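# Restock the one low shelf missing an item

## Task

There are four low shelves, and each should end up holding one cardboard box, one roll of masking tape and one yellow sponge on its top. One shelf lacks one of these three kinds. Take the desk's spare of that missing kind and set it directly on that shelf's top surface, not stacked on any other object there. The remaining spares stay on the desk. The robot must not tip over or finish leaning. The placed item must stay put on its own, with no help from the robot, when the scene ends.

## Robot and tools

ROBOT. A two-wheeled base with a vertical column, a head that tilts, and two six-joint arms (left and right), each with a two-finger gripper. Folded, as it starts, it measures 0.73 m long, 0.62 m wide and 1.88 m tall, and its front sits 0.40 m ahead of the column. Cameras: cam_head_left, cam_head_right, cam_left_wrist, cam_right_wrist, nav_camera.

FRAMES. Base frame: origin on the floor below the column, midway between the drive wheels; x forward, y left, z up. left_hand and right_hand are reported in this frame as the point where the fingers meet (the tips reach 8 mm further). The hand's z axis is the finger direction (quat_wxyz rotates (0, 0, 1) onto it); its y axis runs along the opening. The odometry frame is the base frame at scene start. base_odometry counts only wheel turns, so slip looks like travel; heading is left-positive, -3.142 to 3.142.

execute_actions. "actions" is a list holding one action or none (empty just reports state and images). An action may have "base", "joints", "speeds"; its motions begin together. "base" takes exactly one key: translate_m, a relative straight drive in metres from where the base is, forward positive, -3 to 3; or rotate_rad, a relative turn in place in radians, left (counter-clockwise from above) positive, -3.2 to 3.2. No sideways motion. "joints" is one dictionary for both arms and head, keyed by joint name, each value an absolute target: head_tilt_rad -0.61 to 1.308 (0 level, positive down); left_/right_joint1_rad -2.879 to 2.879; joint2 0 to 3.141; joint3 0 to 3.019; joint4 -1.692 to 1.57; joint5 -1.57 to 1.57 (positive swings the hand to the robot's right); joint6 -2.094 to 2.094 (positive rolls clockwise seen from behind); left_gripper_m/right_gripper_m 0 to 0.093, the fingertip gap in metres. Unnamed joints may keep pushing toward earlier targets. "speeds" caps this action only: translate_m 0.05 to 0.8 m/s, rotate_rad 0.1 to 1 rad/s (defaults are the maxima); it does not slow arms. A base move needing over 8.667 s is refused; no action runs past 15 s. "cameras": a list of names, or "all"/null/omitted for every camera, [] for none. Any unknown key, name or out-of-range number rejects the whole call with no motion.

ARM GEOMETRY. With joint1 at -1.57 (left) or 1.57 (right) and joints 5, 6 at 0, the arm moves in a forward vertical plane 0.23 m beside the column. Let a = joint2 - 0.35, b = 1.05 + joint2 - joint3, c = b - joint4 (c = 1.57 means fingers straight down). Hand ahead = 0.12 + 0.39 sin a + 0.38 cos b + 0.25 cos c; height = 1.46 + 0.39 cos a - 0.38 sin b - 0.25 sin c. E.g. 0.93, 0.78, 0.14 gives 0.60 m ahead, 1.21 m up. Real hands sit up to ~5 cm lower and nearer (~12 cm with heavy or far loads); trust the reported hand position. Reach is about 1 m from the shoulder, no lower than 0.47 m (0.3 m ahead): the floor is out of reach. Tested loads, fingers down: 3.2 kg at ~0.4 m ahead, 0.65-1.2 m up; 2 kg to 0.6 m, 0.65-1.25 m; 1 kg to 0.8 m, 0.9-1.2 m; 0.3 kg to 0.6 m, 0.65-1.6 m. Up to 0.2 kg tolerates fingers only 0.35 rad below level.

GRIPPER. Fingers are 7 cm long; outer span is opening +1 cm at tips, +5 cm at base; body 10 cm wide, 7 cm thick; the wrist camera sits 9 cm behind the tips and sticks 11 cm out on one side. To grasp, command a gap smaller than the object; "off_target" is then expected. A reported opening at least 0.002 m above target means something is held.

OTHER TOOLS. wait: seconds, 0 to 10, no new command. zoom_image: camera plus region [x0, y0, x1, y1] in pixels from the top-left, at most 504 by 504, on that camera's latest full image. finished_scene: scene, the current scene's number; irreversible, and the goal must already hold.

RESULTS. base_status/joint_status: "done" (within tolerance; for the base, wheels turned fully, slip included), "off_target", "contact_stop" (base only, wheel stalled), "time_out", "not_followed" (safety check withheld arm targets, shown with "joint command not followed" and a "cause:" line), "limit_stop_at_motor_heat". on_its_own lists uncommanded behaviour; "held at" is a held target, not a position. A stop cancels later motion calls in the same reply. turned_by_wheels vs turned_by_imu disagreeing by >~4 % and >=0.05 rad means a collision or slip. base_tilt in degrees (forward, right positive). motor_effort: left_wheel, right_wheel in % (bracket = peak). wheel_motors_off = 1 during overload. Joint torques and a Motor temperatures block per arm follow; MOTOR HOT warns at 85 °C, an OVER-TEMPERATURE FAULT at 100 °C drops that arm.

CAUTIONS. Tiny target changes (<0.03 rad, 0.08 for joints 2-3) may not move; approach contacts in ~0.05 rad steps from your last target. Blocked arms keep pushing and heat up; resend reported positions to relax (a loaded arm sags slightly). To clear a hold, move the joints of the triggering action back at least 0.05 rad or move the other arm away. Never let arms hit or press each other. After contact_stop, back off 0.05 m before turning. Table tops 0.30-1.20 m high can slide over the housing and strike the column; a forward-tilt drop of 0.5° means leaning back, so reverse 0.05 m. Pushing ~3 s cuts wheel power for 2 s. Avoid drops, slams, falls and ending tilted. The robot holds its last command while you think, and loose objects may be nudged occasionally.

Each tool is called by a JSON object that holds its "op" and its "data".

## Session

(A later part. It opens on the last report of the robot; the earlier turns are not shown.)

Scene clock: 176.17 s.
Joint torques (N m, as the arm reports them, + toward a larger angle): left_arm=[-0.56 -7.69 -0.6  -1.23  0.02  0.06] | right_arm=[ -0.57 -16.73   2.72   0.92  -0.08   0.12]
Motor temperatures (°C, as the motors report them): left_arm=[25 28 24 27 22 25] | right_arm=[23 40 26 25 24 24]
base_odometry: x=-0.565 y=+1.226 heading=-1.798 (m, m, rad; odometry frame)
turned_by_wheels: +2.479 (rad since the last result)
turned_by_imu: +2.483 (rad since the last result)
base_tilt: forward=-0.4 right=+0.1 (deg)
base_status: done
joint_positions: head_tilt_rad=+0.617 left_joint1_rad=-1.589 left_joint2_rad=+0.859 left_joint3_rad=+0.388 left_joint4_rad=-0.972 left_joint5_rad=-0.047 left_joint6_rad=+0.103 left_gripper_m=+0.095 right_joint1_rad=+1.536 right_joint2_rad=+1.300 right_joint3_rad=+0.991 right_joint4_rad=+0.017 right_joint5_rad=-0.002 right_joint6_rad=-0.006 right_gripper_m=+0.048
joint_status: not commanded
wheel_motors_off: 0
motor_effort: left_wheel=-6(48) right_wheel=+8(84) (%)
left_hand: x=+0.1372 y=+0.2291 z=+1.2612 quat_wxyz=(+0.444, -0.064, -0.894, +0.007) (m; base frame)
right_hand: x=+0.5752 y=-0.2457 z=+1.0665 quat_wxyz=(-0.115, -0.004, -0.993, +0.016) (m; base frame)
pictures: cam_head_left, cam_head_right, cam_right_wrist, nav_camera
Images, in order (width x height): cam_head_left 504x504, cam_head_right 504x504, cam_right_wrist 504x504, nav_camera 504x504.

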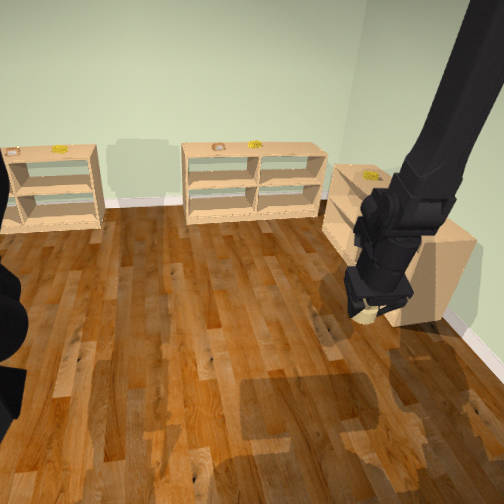

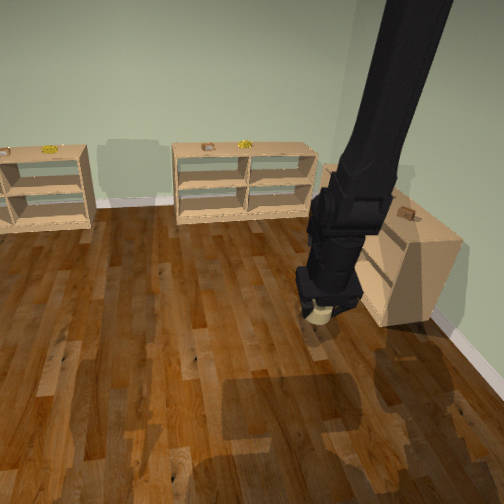

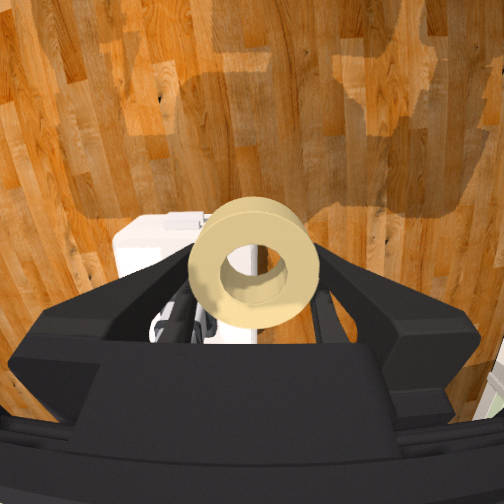

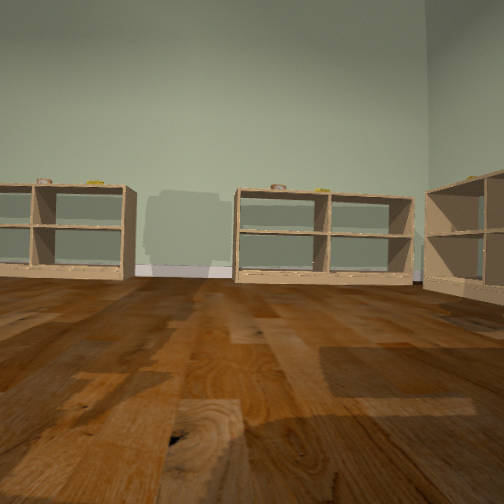

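{"op": "execute_actions", "data": {"actions": [{"base":{"rotate_rad":-0.295}}], "cameras": []}}

{"op": "execute_actions", "data": {"actions": [{"base":{"translate_m":2.05},"joints":{"head_tilt_rad":1.0}}], "cameras": ["cam_head_left"]}}

{"op": "execute_actions", "data": {"actions": [{"base":{"rotate_rad":0.445},"joints":{"right_joint2_rad":2.07,"right_joint3_rad":1.74,"right_joint4_rad":0.06}}], "cameras": ["cam_head_left","cam_head_right","cam_right_wrist","nav_camera"]}}

Scene clock: 214.10 s.
Joint torques (N m, as the arm reports them, + toward a larger angle): left_arm=[-0.51 -7.6  -0.68 -1.21  0.02  0.06] | right_arm=[ -0.66 -16.7    2.79   0.9   -0.09   0.11]
Motor temperatures (°C, as the motors report them): left_arm=[25 28 24 27 22 25] | right_arm=[23 38 25 25 24 24]
base_odometry: x=-0.565 y=+1.226 heading=-2.092 (m, m, rad; odometry frame)
turned_by_wheels: -0.294 (rad since the last result)
turned_by_imu: -0.295 (rad since the last result)
base_tilt: forward=-0.5 right=+0.2 (deg)
base_status: done
joint_positions: head_tilt_rad=+0.617 left_joint1_rad=-1.589 left_joint2_rad=+0.859 left_joint3_rad=+0.388 left_joint4_rad=-0.972 left_joint5_rad=-0.047 left_joint6_rad=+0.103 left_gripper_m=+0.095 right_joint1_rad=+1.535 right_joint2_rad=+1.300 right_joint3_rad=+0.991 right_joint4_rad=+0.017 right_joint5_rad=-0.002 right_joint6_rad=-0.006 right_gripper_m=+0.048
joint_status: not commanded
wheel_motors_off: 0
motor_effort: left_wheel=+6(25) right_wheel=-6(31) (%)
left_hand: x=+0.1372 y=+0.2291 z=+1.2612 quat_wxyz=(+0.444, -0.064, -0.894, +0.007) (m; base frame)
right_hand: x=+0.5752 y=-0.2461 z=+1.0665 quat_wxyz=(-0.115, -0.004, -0.993, +0.016) (m; base frame)
pictures: none
No camera images: the call's "cameras" was empty. Leave "cameras" out to get every camera's image.

Scene clock: 218.70 s.
Joint torques (N m, as the arm reports them, + toward a larger angle): left_arm=[-0.51 -7.56 -0.83 -1.23  0.02  0.06] | right_arm=[ -0.3  -16.84   2.69   0.9   -0.1    0.13]
Motor temperatures (°C, as the motors report them): left_arm=[25 28 24 27 22 25] | right_arm=[23 38 25 25 24 24]
base_odometry: x=-1.584 y=-0.552 heading=-2.090 (m, m, rad; odometry frame)
turned_by_wheels: +0.002 (rad since the last result)
turned_by_imu: +0.002 (rad since the last result)
base_tilt: forward=-0.3 right=+0.1 (deg)
base_status: done
joint_positions: head_tilt_rad=+1.001 left_joint1_rad=-1.589 left_joint2_rad=+0.859 left_joint3_rad=+0.390 left_joint4_rad=-0.972 left_joint5_rad=-0.047 left_joint6_rad=+0.103 left_gripper_m=+0.095 right_joint1_rad=+1.535 right_joint2_rad=+1.300 right_joint3_rad=+0.993 right_joint4_rad=+0.017 right_joint5_rad=-0.002 right_joint6_rad=-0.006 right_gripper_m=+0.048
joint_status: all done
wheel_motors_off: 0
motor_effort: left_wheel=+3(85) right_wheel=-2(63) (%)
left_hand: x=+0.1385 y=+0.2290 z=+1.2608 quat_wxyz=(+0.443, -0.064, -0.894, +0.007) (m; base frame)
right_hand: x=+0.5764 y=-0.2461 z=+1.0667 quat_wxyz=(-0.116, -0.004, -0.993, +0.016) (m; base frame)
pictures: cam_head_left
Images, in order (width x height): cam_head_left 504x504.

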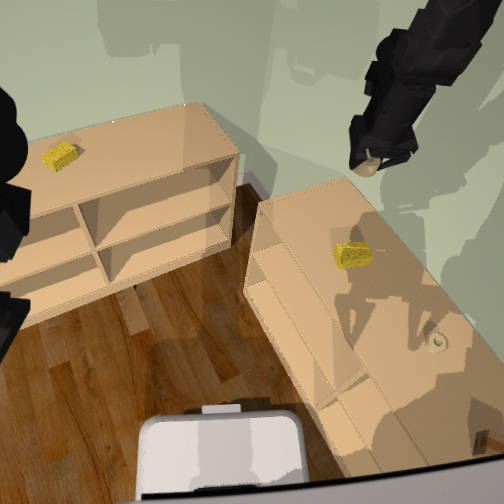

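Scene clock: 220.80 s.
Joint torques (N m, as the arm reports them, + toward a larger angle): left_arm=[-0.51 -7.6  -0.76 -1.22  0.02  0.06] | right_arm=[ -1.11 -19.96   2.33   1.13  -0.1    0.12]
Motor temperatures (°C, as the motors report them): left_arm=[25 28 24 27 22 25] | right_arm=[23 39 25 25 24 24]
base_odometry: x=-1.584 y=-0.553 heading=-1.646 (m, m, rad; odometry frame)
turned_by_wheels: +0.444 (rad since the last result)
turned_by_imu: +0.441 (rad since the last result)
base_tilt: forward=-0.3 right=+0.1 (deg)
base_status: done
joint_positions: head_tilt_rad=+1.001 left_joint1_rad=-1.589 left_joint2_rad=+0.859 left_joint3_rad=+0.390 left_joint4_rad=-0.972 left_joint5_rad=-0.047 left_joint6_rad=+0.103 left_gripper_m=+0.095 right_joint1_rad=+1.544 right_joint2_rad=+2.083 right_joint3_rad=+1.732 right_joint4_rad=+0.051 right_joint5_rad=-0.002 right_joint6_rad=-0.006 right_gripper_m=+0.048
joint_status: all done
wheel_motors_off: 0
motor_effort: left_wheel=-6(70) right_wheel=+4(61) (%)
left_hand: x=+0.1385 y=+0.2290 z=+1.2608 quat_wxyz=(+0.443, -0.064, -0.894, +0.007) (m; base frame)
right_hand: x=+0.6238 y=-0.2484 z=+0.7770 quat_wxyz=(-0.112, -0.002, -0.994, +0.012) (m; base frame)
pictures: cam_head_left, cam_head_right, cam_right_wrist, nav_camera
Images, in order (width x height): cam_head_left 504x504, cam_head_right 504x504, cam_right_wrist 504x504, nav_camera 504x504.

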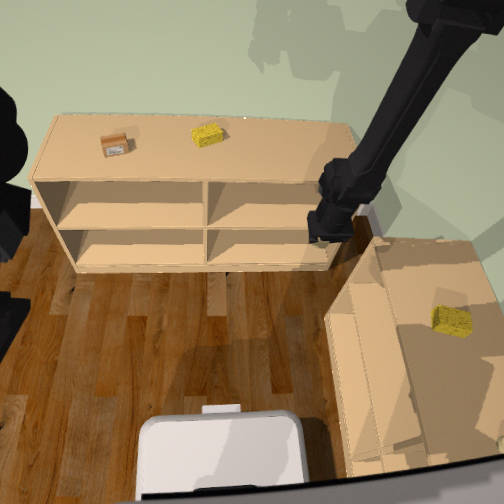

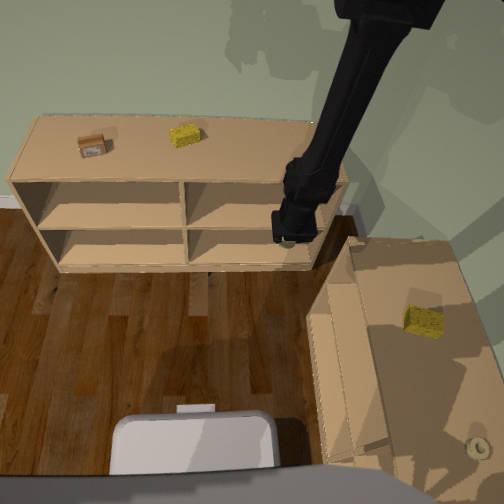

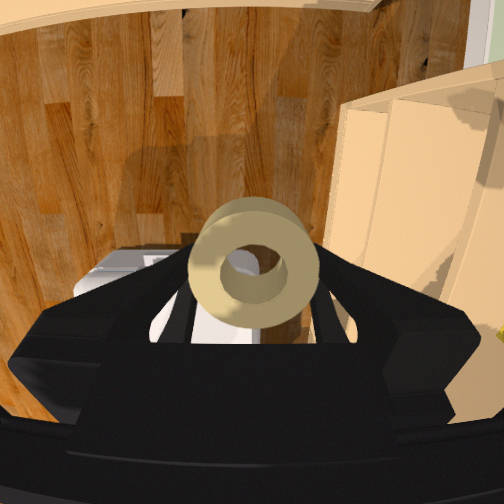

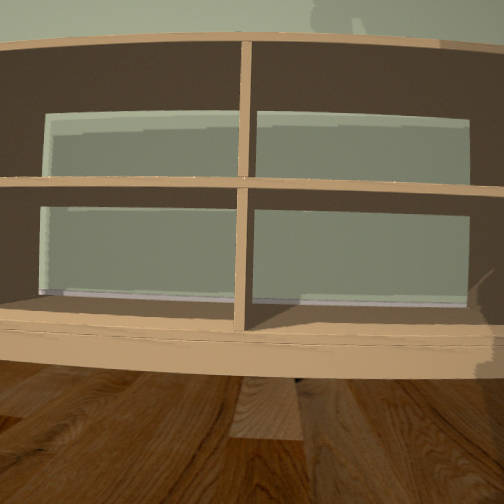

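{"op": "execute_actions", "data": {"actions": [{"base":{"translate_m":0.58},"speeds":{"translate_m":0.5},"joints":{"head_tilt_rad":1.1}}], "cameras": ["cam_head_left","cam_head_right","cam_right_wrist"]}}

Scene clock: 231.47 s.
Joint torques (N m, as the arm reports them, + toward a larger angle): left_arm=[-0.55 -7.63 -0.78 -1.26  0.02  0.06] | right_arm=[ -1.14 -20.21   2.25   1.03  -0.1    0.12]
Motor temperatures (°C, as the motors report them): left_arm=[25 28 24 27 22 25] | right_arm=[23 40 25 25 24 24]
base_odometry: x=-1.628 y=-1.131 heading=-1.645 (m, m, rad; odometry frame)
turned_by_wheels: +0.002 (rad since the last result)
turned_by_imu: +0.003 (rad since the last result)
base_tilt: forward=-0.4 right=+0.1 (deg)
base_status: done
joint_positions: head_tilt_rad=+1.100 left_joint1_rad=-1.589 left_joint2_rad=+0.859 left_joint3_rad=+0.390 left_joint4_rad=-0.972 left_joint5_rad=-0.047 left_joint6_rad=+0.103 left_gripper_m=+0.095 right_joint1_rad=+1.543 right_joint2_rad=+2.081 right_joint3_rad=+1.735 right_joint4_rad=+0.051 right_joint5_rad=-0.002 right_joint6_rad=-0.006 right_gripper_m=+0.048
joint_status: all done
wheel_motors_off: 0
motor_effort: left_wheel=+2(73) right_wheel=-3(80) (%)
left_hand: x=+0.1385 y=+0.2290 z=+1.2608 quat_wxyz=(+0.443, -0.064, -0.894, +0.007) (m; base frame)
right_hand: x=+0.6260 y=-0.2494 z=+0.7779 quat_wxyz=(-0.114, -0.003, -0.993, +0.012) (m; base frame)
pictures: cam_head_left, cam_head_right, cam_right_wrist
Images, in order (width x height): cam_head_left 504x504, cam_head_right 504x504, cam_right_wrist 504x504.

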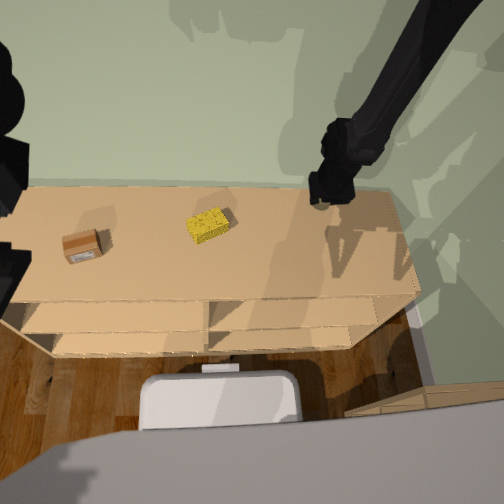

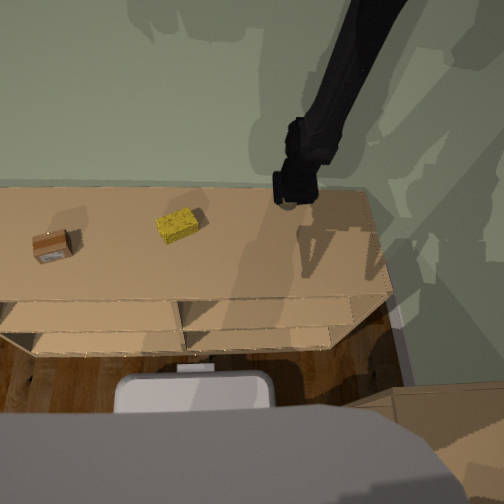

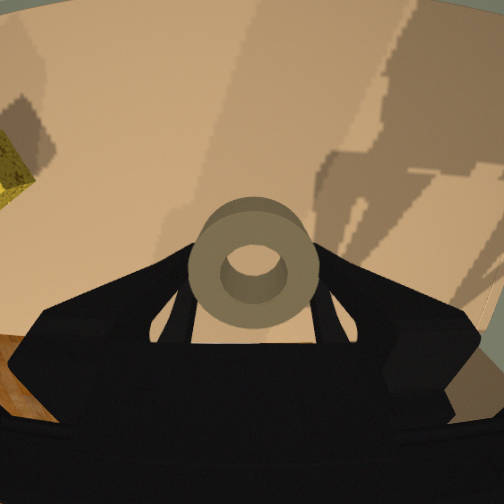

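{"op": "execute_actions", "data": {"actions": [{"joints":{"right_joint2_rad":2.475,"right_joint3_rad":2.28,"right_joint4_rad":-0.078}}], "cameras": ["cam_head_left","cam_right_wrist"]}}

Scene clock: 241.90 s.
Joint torques (N m, as the arm reports them, + toward a larger angle): left_arm=[-0.52 -7.58 -0.82 -1.19  0.02  0.06] | right_arm=[ -1.15 -19.82   3.82   0.66  -0.1    0.13]
Motor temperatures (°C, as the motors report them): left_arm=[25 28 24 27 22 25] | right_arm=[23 40 25 25 24 24]
base_odometry: x=-1.628 y=-1.131 heading=-1.645 (m, m, rad; odometry frame)
turned_by_wheels: +0.000 (rad since the last result)
turned_by_imu: +0.001 (rad since the last result)
base_tilt: forward=-0.5 right=+0.1 (deg)
base_status: not commanded
joint_positions: head_tilt_rad=+1.100 left_joint1_rad=-1.589 left_joint2_rad=+0.859 left_joint3_rad=+0.390 left_joint4_rad=-0.972 left_joint5_rad=-0.047 left_joint6_rad=+0.103 left_gripper_m=+0.095 right_joint1_rad=+1.543 right_joint2_rad=+2.487 right_joint3_rad=+2.265 right_joint4_rad=-0.074 right_joint5_rad=-0.002 right_joint6_rad=-0.006 right_gripper_m=+0.048
joint_status: all done
wheel_motors_off: 0
motor_effort: left_wheel=+5(2) right_wheel=-3(3) (%)
left_hand: x=+0.1385 y=+0.2290 z=+1.2608 quat_wxyz=(+0.443, -0.064, -0.894, +0.007) (m; base frame)
right_hand: x=+0.6160 y=-0.2525 z=+0.6444 quat_wxyz=(-0.113, -0.003, -0.993, +0.012) (m; base frame)
pictures: cam_head_left, cam_right_wrist
Images, in order (width x height): cam_head_left 504x504, cam_right_wrist 504x504.

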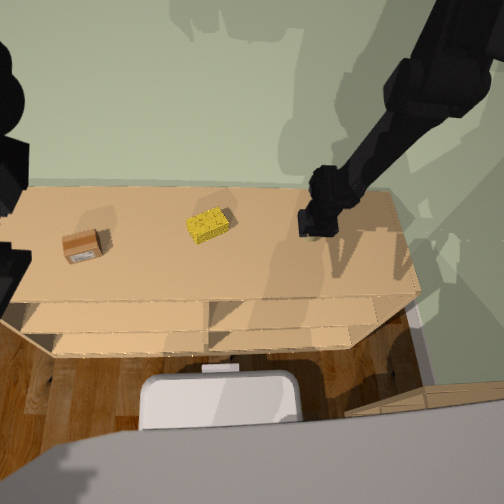

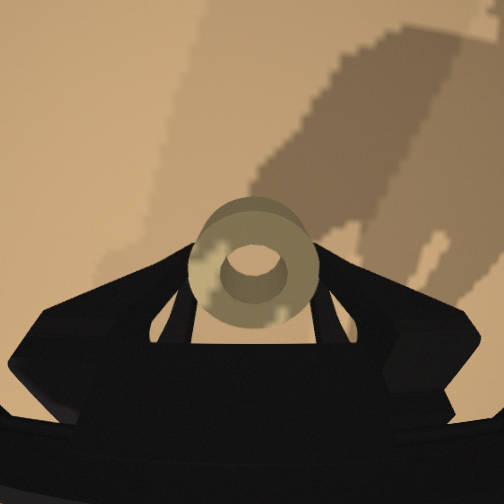

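{"op": "execute_actions", "data": {"actions": [{"joints":{"right_joint2_rad":2.58,"right_joint3_rad":2.39,"right_joint4_rad":-0.11}}], "cameras": ["cam_head_left","cam_right_wrist"]}}

Scene clock: 247.83 s.
Joint torques (N m, as the arm reports them, + toward a larger angle): left_arm=[-0.54 -7.57 -0.83 -1.21  0.01  0.05] | right_arm=[ -1.25 -16.94   3.91   0.54  -0.1    0.12]
Motor temperatures (°C, as the motors report them): left_arm=[25 28 24 27 22 25] | right_arm=[23 40 25 25 24 24]
base_odometry: x=-1.628 y=-1.131 heading=-1.645 (m, m, rad; odometry frame)
turned_by_wheels: +0.000 (rad since the last result)
turned_by_imu: +0.001 (rad since the last result)
base_tilt: forward=-0.5 right=+0.2 (deg)
base_status: not commanded
joint_positions: head_tilt_rad=+1.100 left_joint1_rad=-1.589 left_joint2_rad=+0.859 left_joint3_rad=+0.390 left_joint4_rad=-0.972 left_joint5_rad=-0.047 left_joint6_rad=+0.103 left_gripper_m=+0.095 right_joint1_rad=+1.543 right_joint2_rad=+2.566 right_joint3_rad=+2.377 right_joint4_rad=-0.101 right_joint5_rad=-0.002 right_joint6_rad=-0.006 right_gripper_m=+0.048
joint_status: all done
wheel_motors_off: 0
motor_effort: left_wheel=+1(3) right_wheel=-3(3) (%)
left_hand: x=+0.1385 y=+0.2290 z=+1.2608 quat_wxyz=(+0.443, -0.064, -0.894, +0.007) (m; base frame)
right_hand: x=+0.6121 y=-0.2530 z=+0.6238 quat_wxyz=(-0.116, -0.003, -0.993, +0.012) (m; base frame)
pictures: cam_head_left, cam_right_wrist
Images, in order (width x height): cam_head_left 504x504, cam_right_wrist 504x504.

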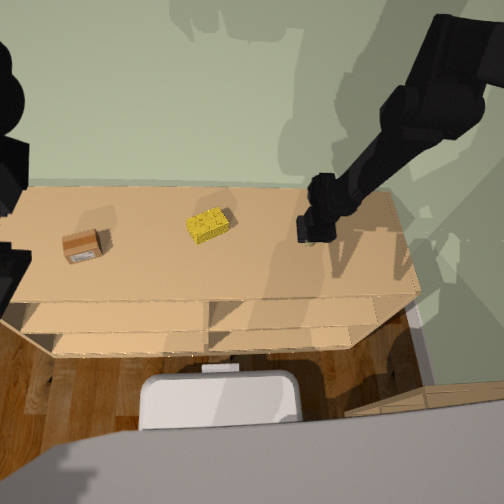

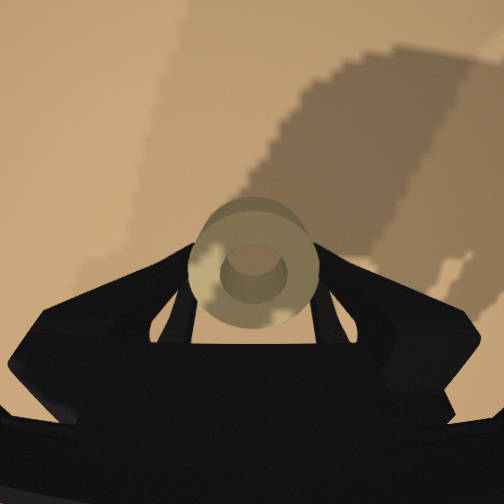

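{"op": "execute_actions", "data": {"actions": [{"joints":{"right_joint2_rad":2.615,"right_joint3_rad":2.42}}], "cameras": ["cam_right_wrist"]}}

Scene clock: 252.70 s.
Joint torques (N m, as the arm reports them, + toward a larger angle): left_arm=[-0.51 -7.65 -0.83 -1.21  0.02  0.06] | right_arm=[ -1.27 -15.51   4.22   0.5   -0.1    0.12]
Motor temperatures (°C, as the motors report them): left_arm=[25 28 24 27 22 25] | right_arm=[23 40 25 25 24 24]
base_odometry: x=-1.628 y=-1.131 heading=-1.645 (m, m, rad; odometry frame)
turned_by_wheels: +0.000 (rad since the last result)
turned_by_imu: +0.001 (rad since the last result)
base_tilt: forward=-0.4 right=+0.1 (deg)
base_status: not commanded
joint_positions: head_tilt_rad=+1.100 left_joint1_rad=-1.589 left_joint2_rad=+0.859 left_joint3_rad=+0.390 left_joint4_rad=-0.972 left_joint5_rad=-0.047 left_joint6_rad=+0.103 left_gripper_m=+0.095 right_joint1_rad=+1.543 right_joint2_rad=+2.585 right_joint3_rad=+2.404 right_joint4_rad=-0.102 right_joint5_rad=-0.002 right_joint6_rad=-0.005 right_gripper_m=+0.048
joint_status: all done
wheel_motors_off: 0
motor_effort: left_wheel=+4(3) right_wheel=-3(3) (%)
left_hand: x=+0.1385 y=+0.2290 z=+1.2608 quat_wxyz=(+0.443, -0.064, -0.894, +0.007) (m; base frame)
right_hand: x=+0.6124 y=-0.2531 z=+0.6195 quat_wxyz=(-0.120, -0.003, -0.993, +0.012) (m; base frame)
pictures: cam_right_wrist
Images, in order (width x height): cam_right_wrist 504x504.

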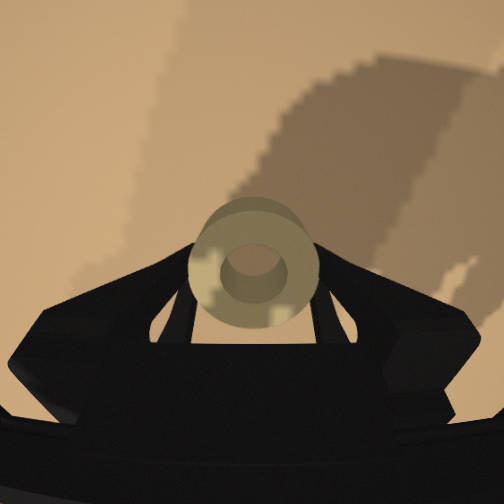

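Joint 2 now stops 0.03 rad short of its target and its torque has dropped, so the tape is resting on the shelf. Releasing it.

{"op": "execute_actions", "data": {"actions": [{"joints":{"right_gripper_m":0.085,"right_joint2_rad":2.58}}], "cameras": ["cam_right_wrist"]}}

{"op": "execute_actions", "data": {"actions": [{"joints":{"right_joint2_rad":2.25,"right_joint3_rad":1.99,"right_joint4_rad":-0.03}}], "cameras": ["cam_head_left","cam_right_wrist"]}}

Scene clock: 257.60 s.
Joint torques (N m, as the arm reports them, + toward a larger angle): left_arm=[-0.54 -7.57 -0.82 -1.2   0.02  0.06] | right_arm=[ -1.01 -18.53   4.23   0.48  -0.07   0.12]
Motor temperatures (°C, as the motors report them): left_arm=[25 28 24 27 22 25] | right_arm=[23 39 25 25 24 24]
base_odometry: x=-1.628 y=-1.131 heading=-1.645 (m, m, rad; odometry frame)
turned_by_wheels: +0.000 (rad since the last result)
turned_by_imu: +0.001 (rad since the last result)
base_tilt: forward=-0.4 right=+0.1 (deg)
base_status: not commanded
joint_positions: head_tilt_rad=+1.100 left_joint1_rad=-1.589 left_joint2_rad=+0.859 left_joint3_rad=+0.390 left_joint4_rad=-0.972 left_joint5_rad=-0.047 left_joint6_rad=+0.103 left_gripper_m=+0.095 right_joint1_rad=+1.540 right_joint2_rad=+2.585 right_joint3_rad=+2.404 right_joint4_rad=-0.102 right_joint5_rad=-0.002 right_joint6_rad=-0.005 right_gripper_m=+0.085
joint_status: all done
wheel_motors_off: 0
motor_effort: left_wheel=+3(3) right_wheel=-3(3) (%)
left_hand: x=+0.1385 y=+0.2290 z=+1.2608 quat_wxyz=(+0.443, -0.064, -0.894, +0.007) (m; base frame)
right_hand: x=+0.6123 y=-0.2557 z=+0.6195 quat_wxyz=(-0.120, -0.003, -0.993, +0.014) (m; base frame)
pictures: cam_right_wrist
Images, in order (width x height): cam_right_wrist 504x504.

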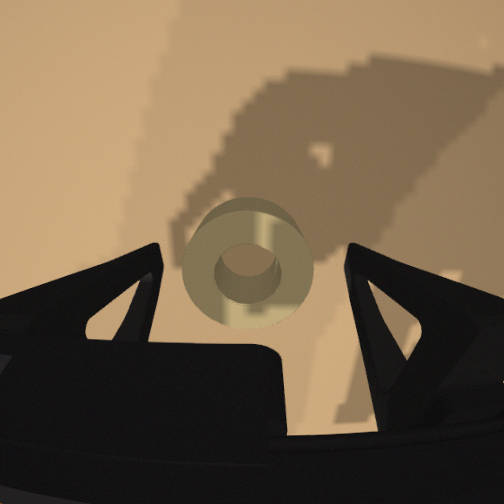

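Scene clock: 259.00 s.
Joint torques (N m, as the arm reports them, + toward a larger angle): left_arm=[-0.49 -7.62 -0.81 -1.21  0.02  0.06] | right_arm=[ -0.89 -18.46   2.74   1.05  -0.09   0.12]
Motor temperatures (°C, as the motors report them): left_arm=[25 28 24 27 22 25] | right_arm=[23 40 25 25 24 24]
base_odometry: x=-1.628 y=-1.131 heading=-1.645 (m, m, rad; odometry frame)
turned_by_wheels: +0.000 (rad since the last result)
turned_by_imu: +0.000 (rad since the last result)
base_tilt: forward=-0.5 right=+0.1 (deg)
base_status: not commanded
joint_positions: head_tilt_rad=+1.100 left_joint1_rad=-1.589 left_joint2_rad=+0.859 left_joint3_rad=+0.390 left_joint4_rad=-0.972 left_joint5_rad=-0.047 left_joint6_rad=+0.103 left_gripper_m=+0.095 right_joint1_rad=+1.540 right_joint2_rad=+2.231 right_joint3_rad=+1.990 right_joint4_rad=-0.037 right_joint5_rad=-0.002 right_joint6_rad=-0.005 right_gripper_m=+0.085
joint_status: all done
wheel_motors_off: 0
motor_effort: left_wheel=+2(2) right_wheel=-3(3) (%)
left_hand: x=+0.1385 y=+0.2290 z=+1.2608 quat_wxyz=(+0.443, -0.064, -0.894, +0.007) (m; base frame)
right_hand: x=+0.6560 y=-0.2533 z=+0.7325 quat_wxyz=(-0.123, -0.003, -0.992, +0.014) (m; base frame)
pictures: cam_head_left, cam_right_wrist
Images, in order (width x height): cam_head_left 504x504, cam_right_wrist 504x504.

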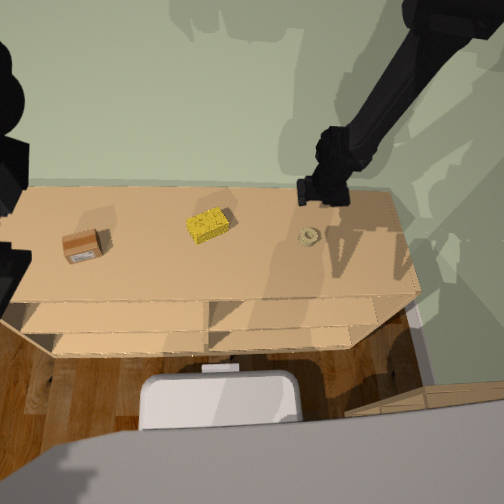

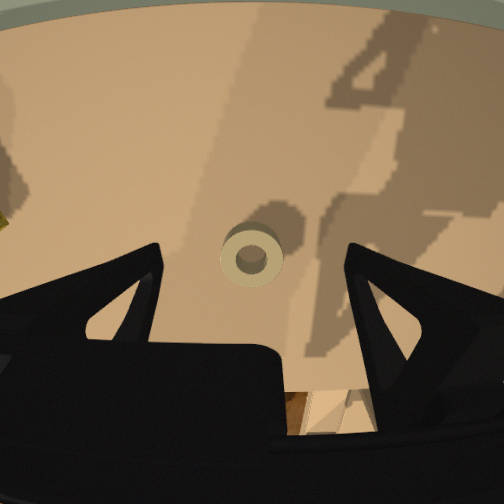

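{"op": "finished_scene", "data": {"scene": 2}}

The scene is finished: the task was done.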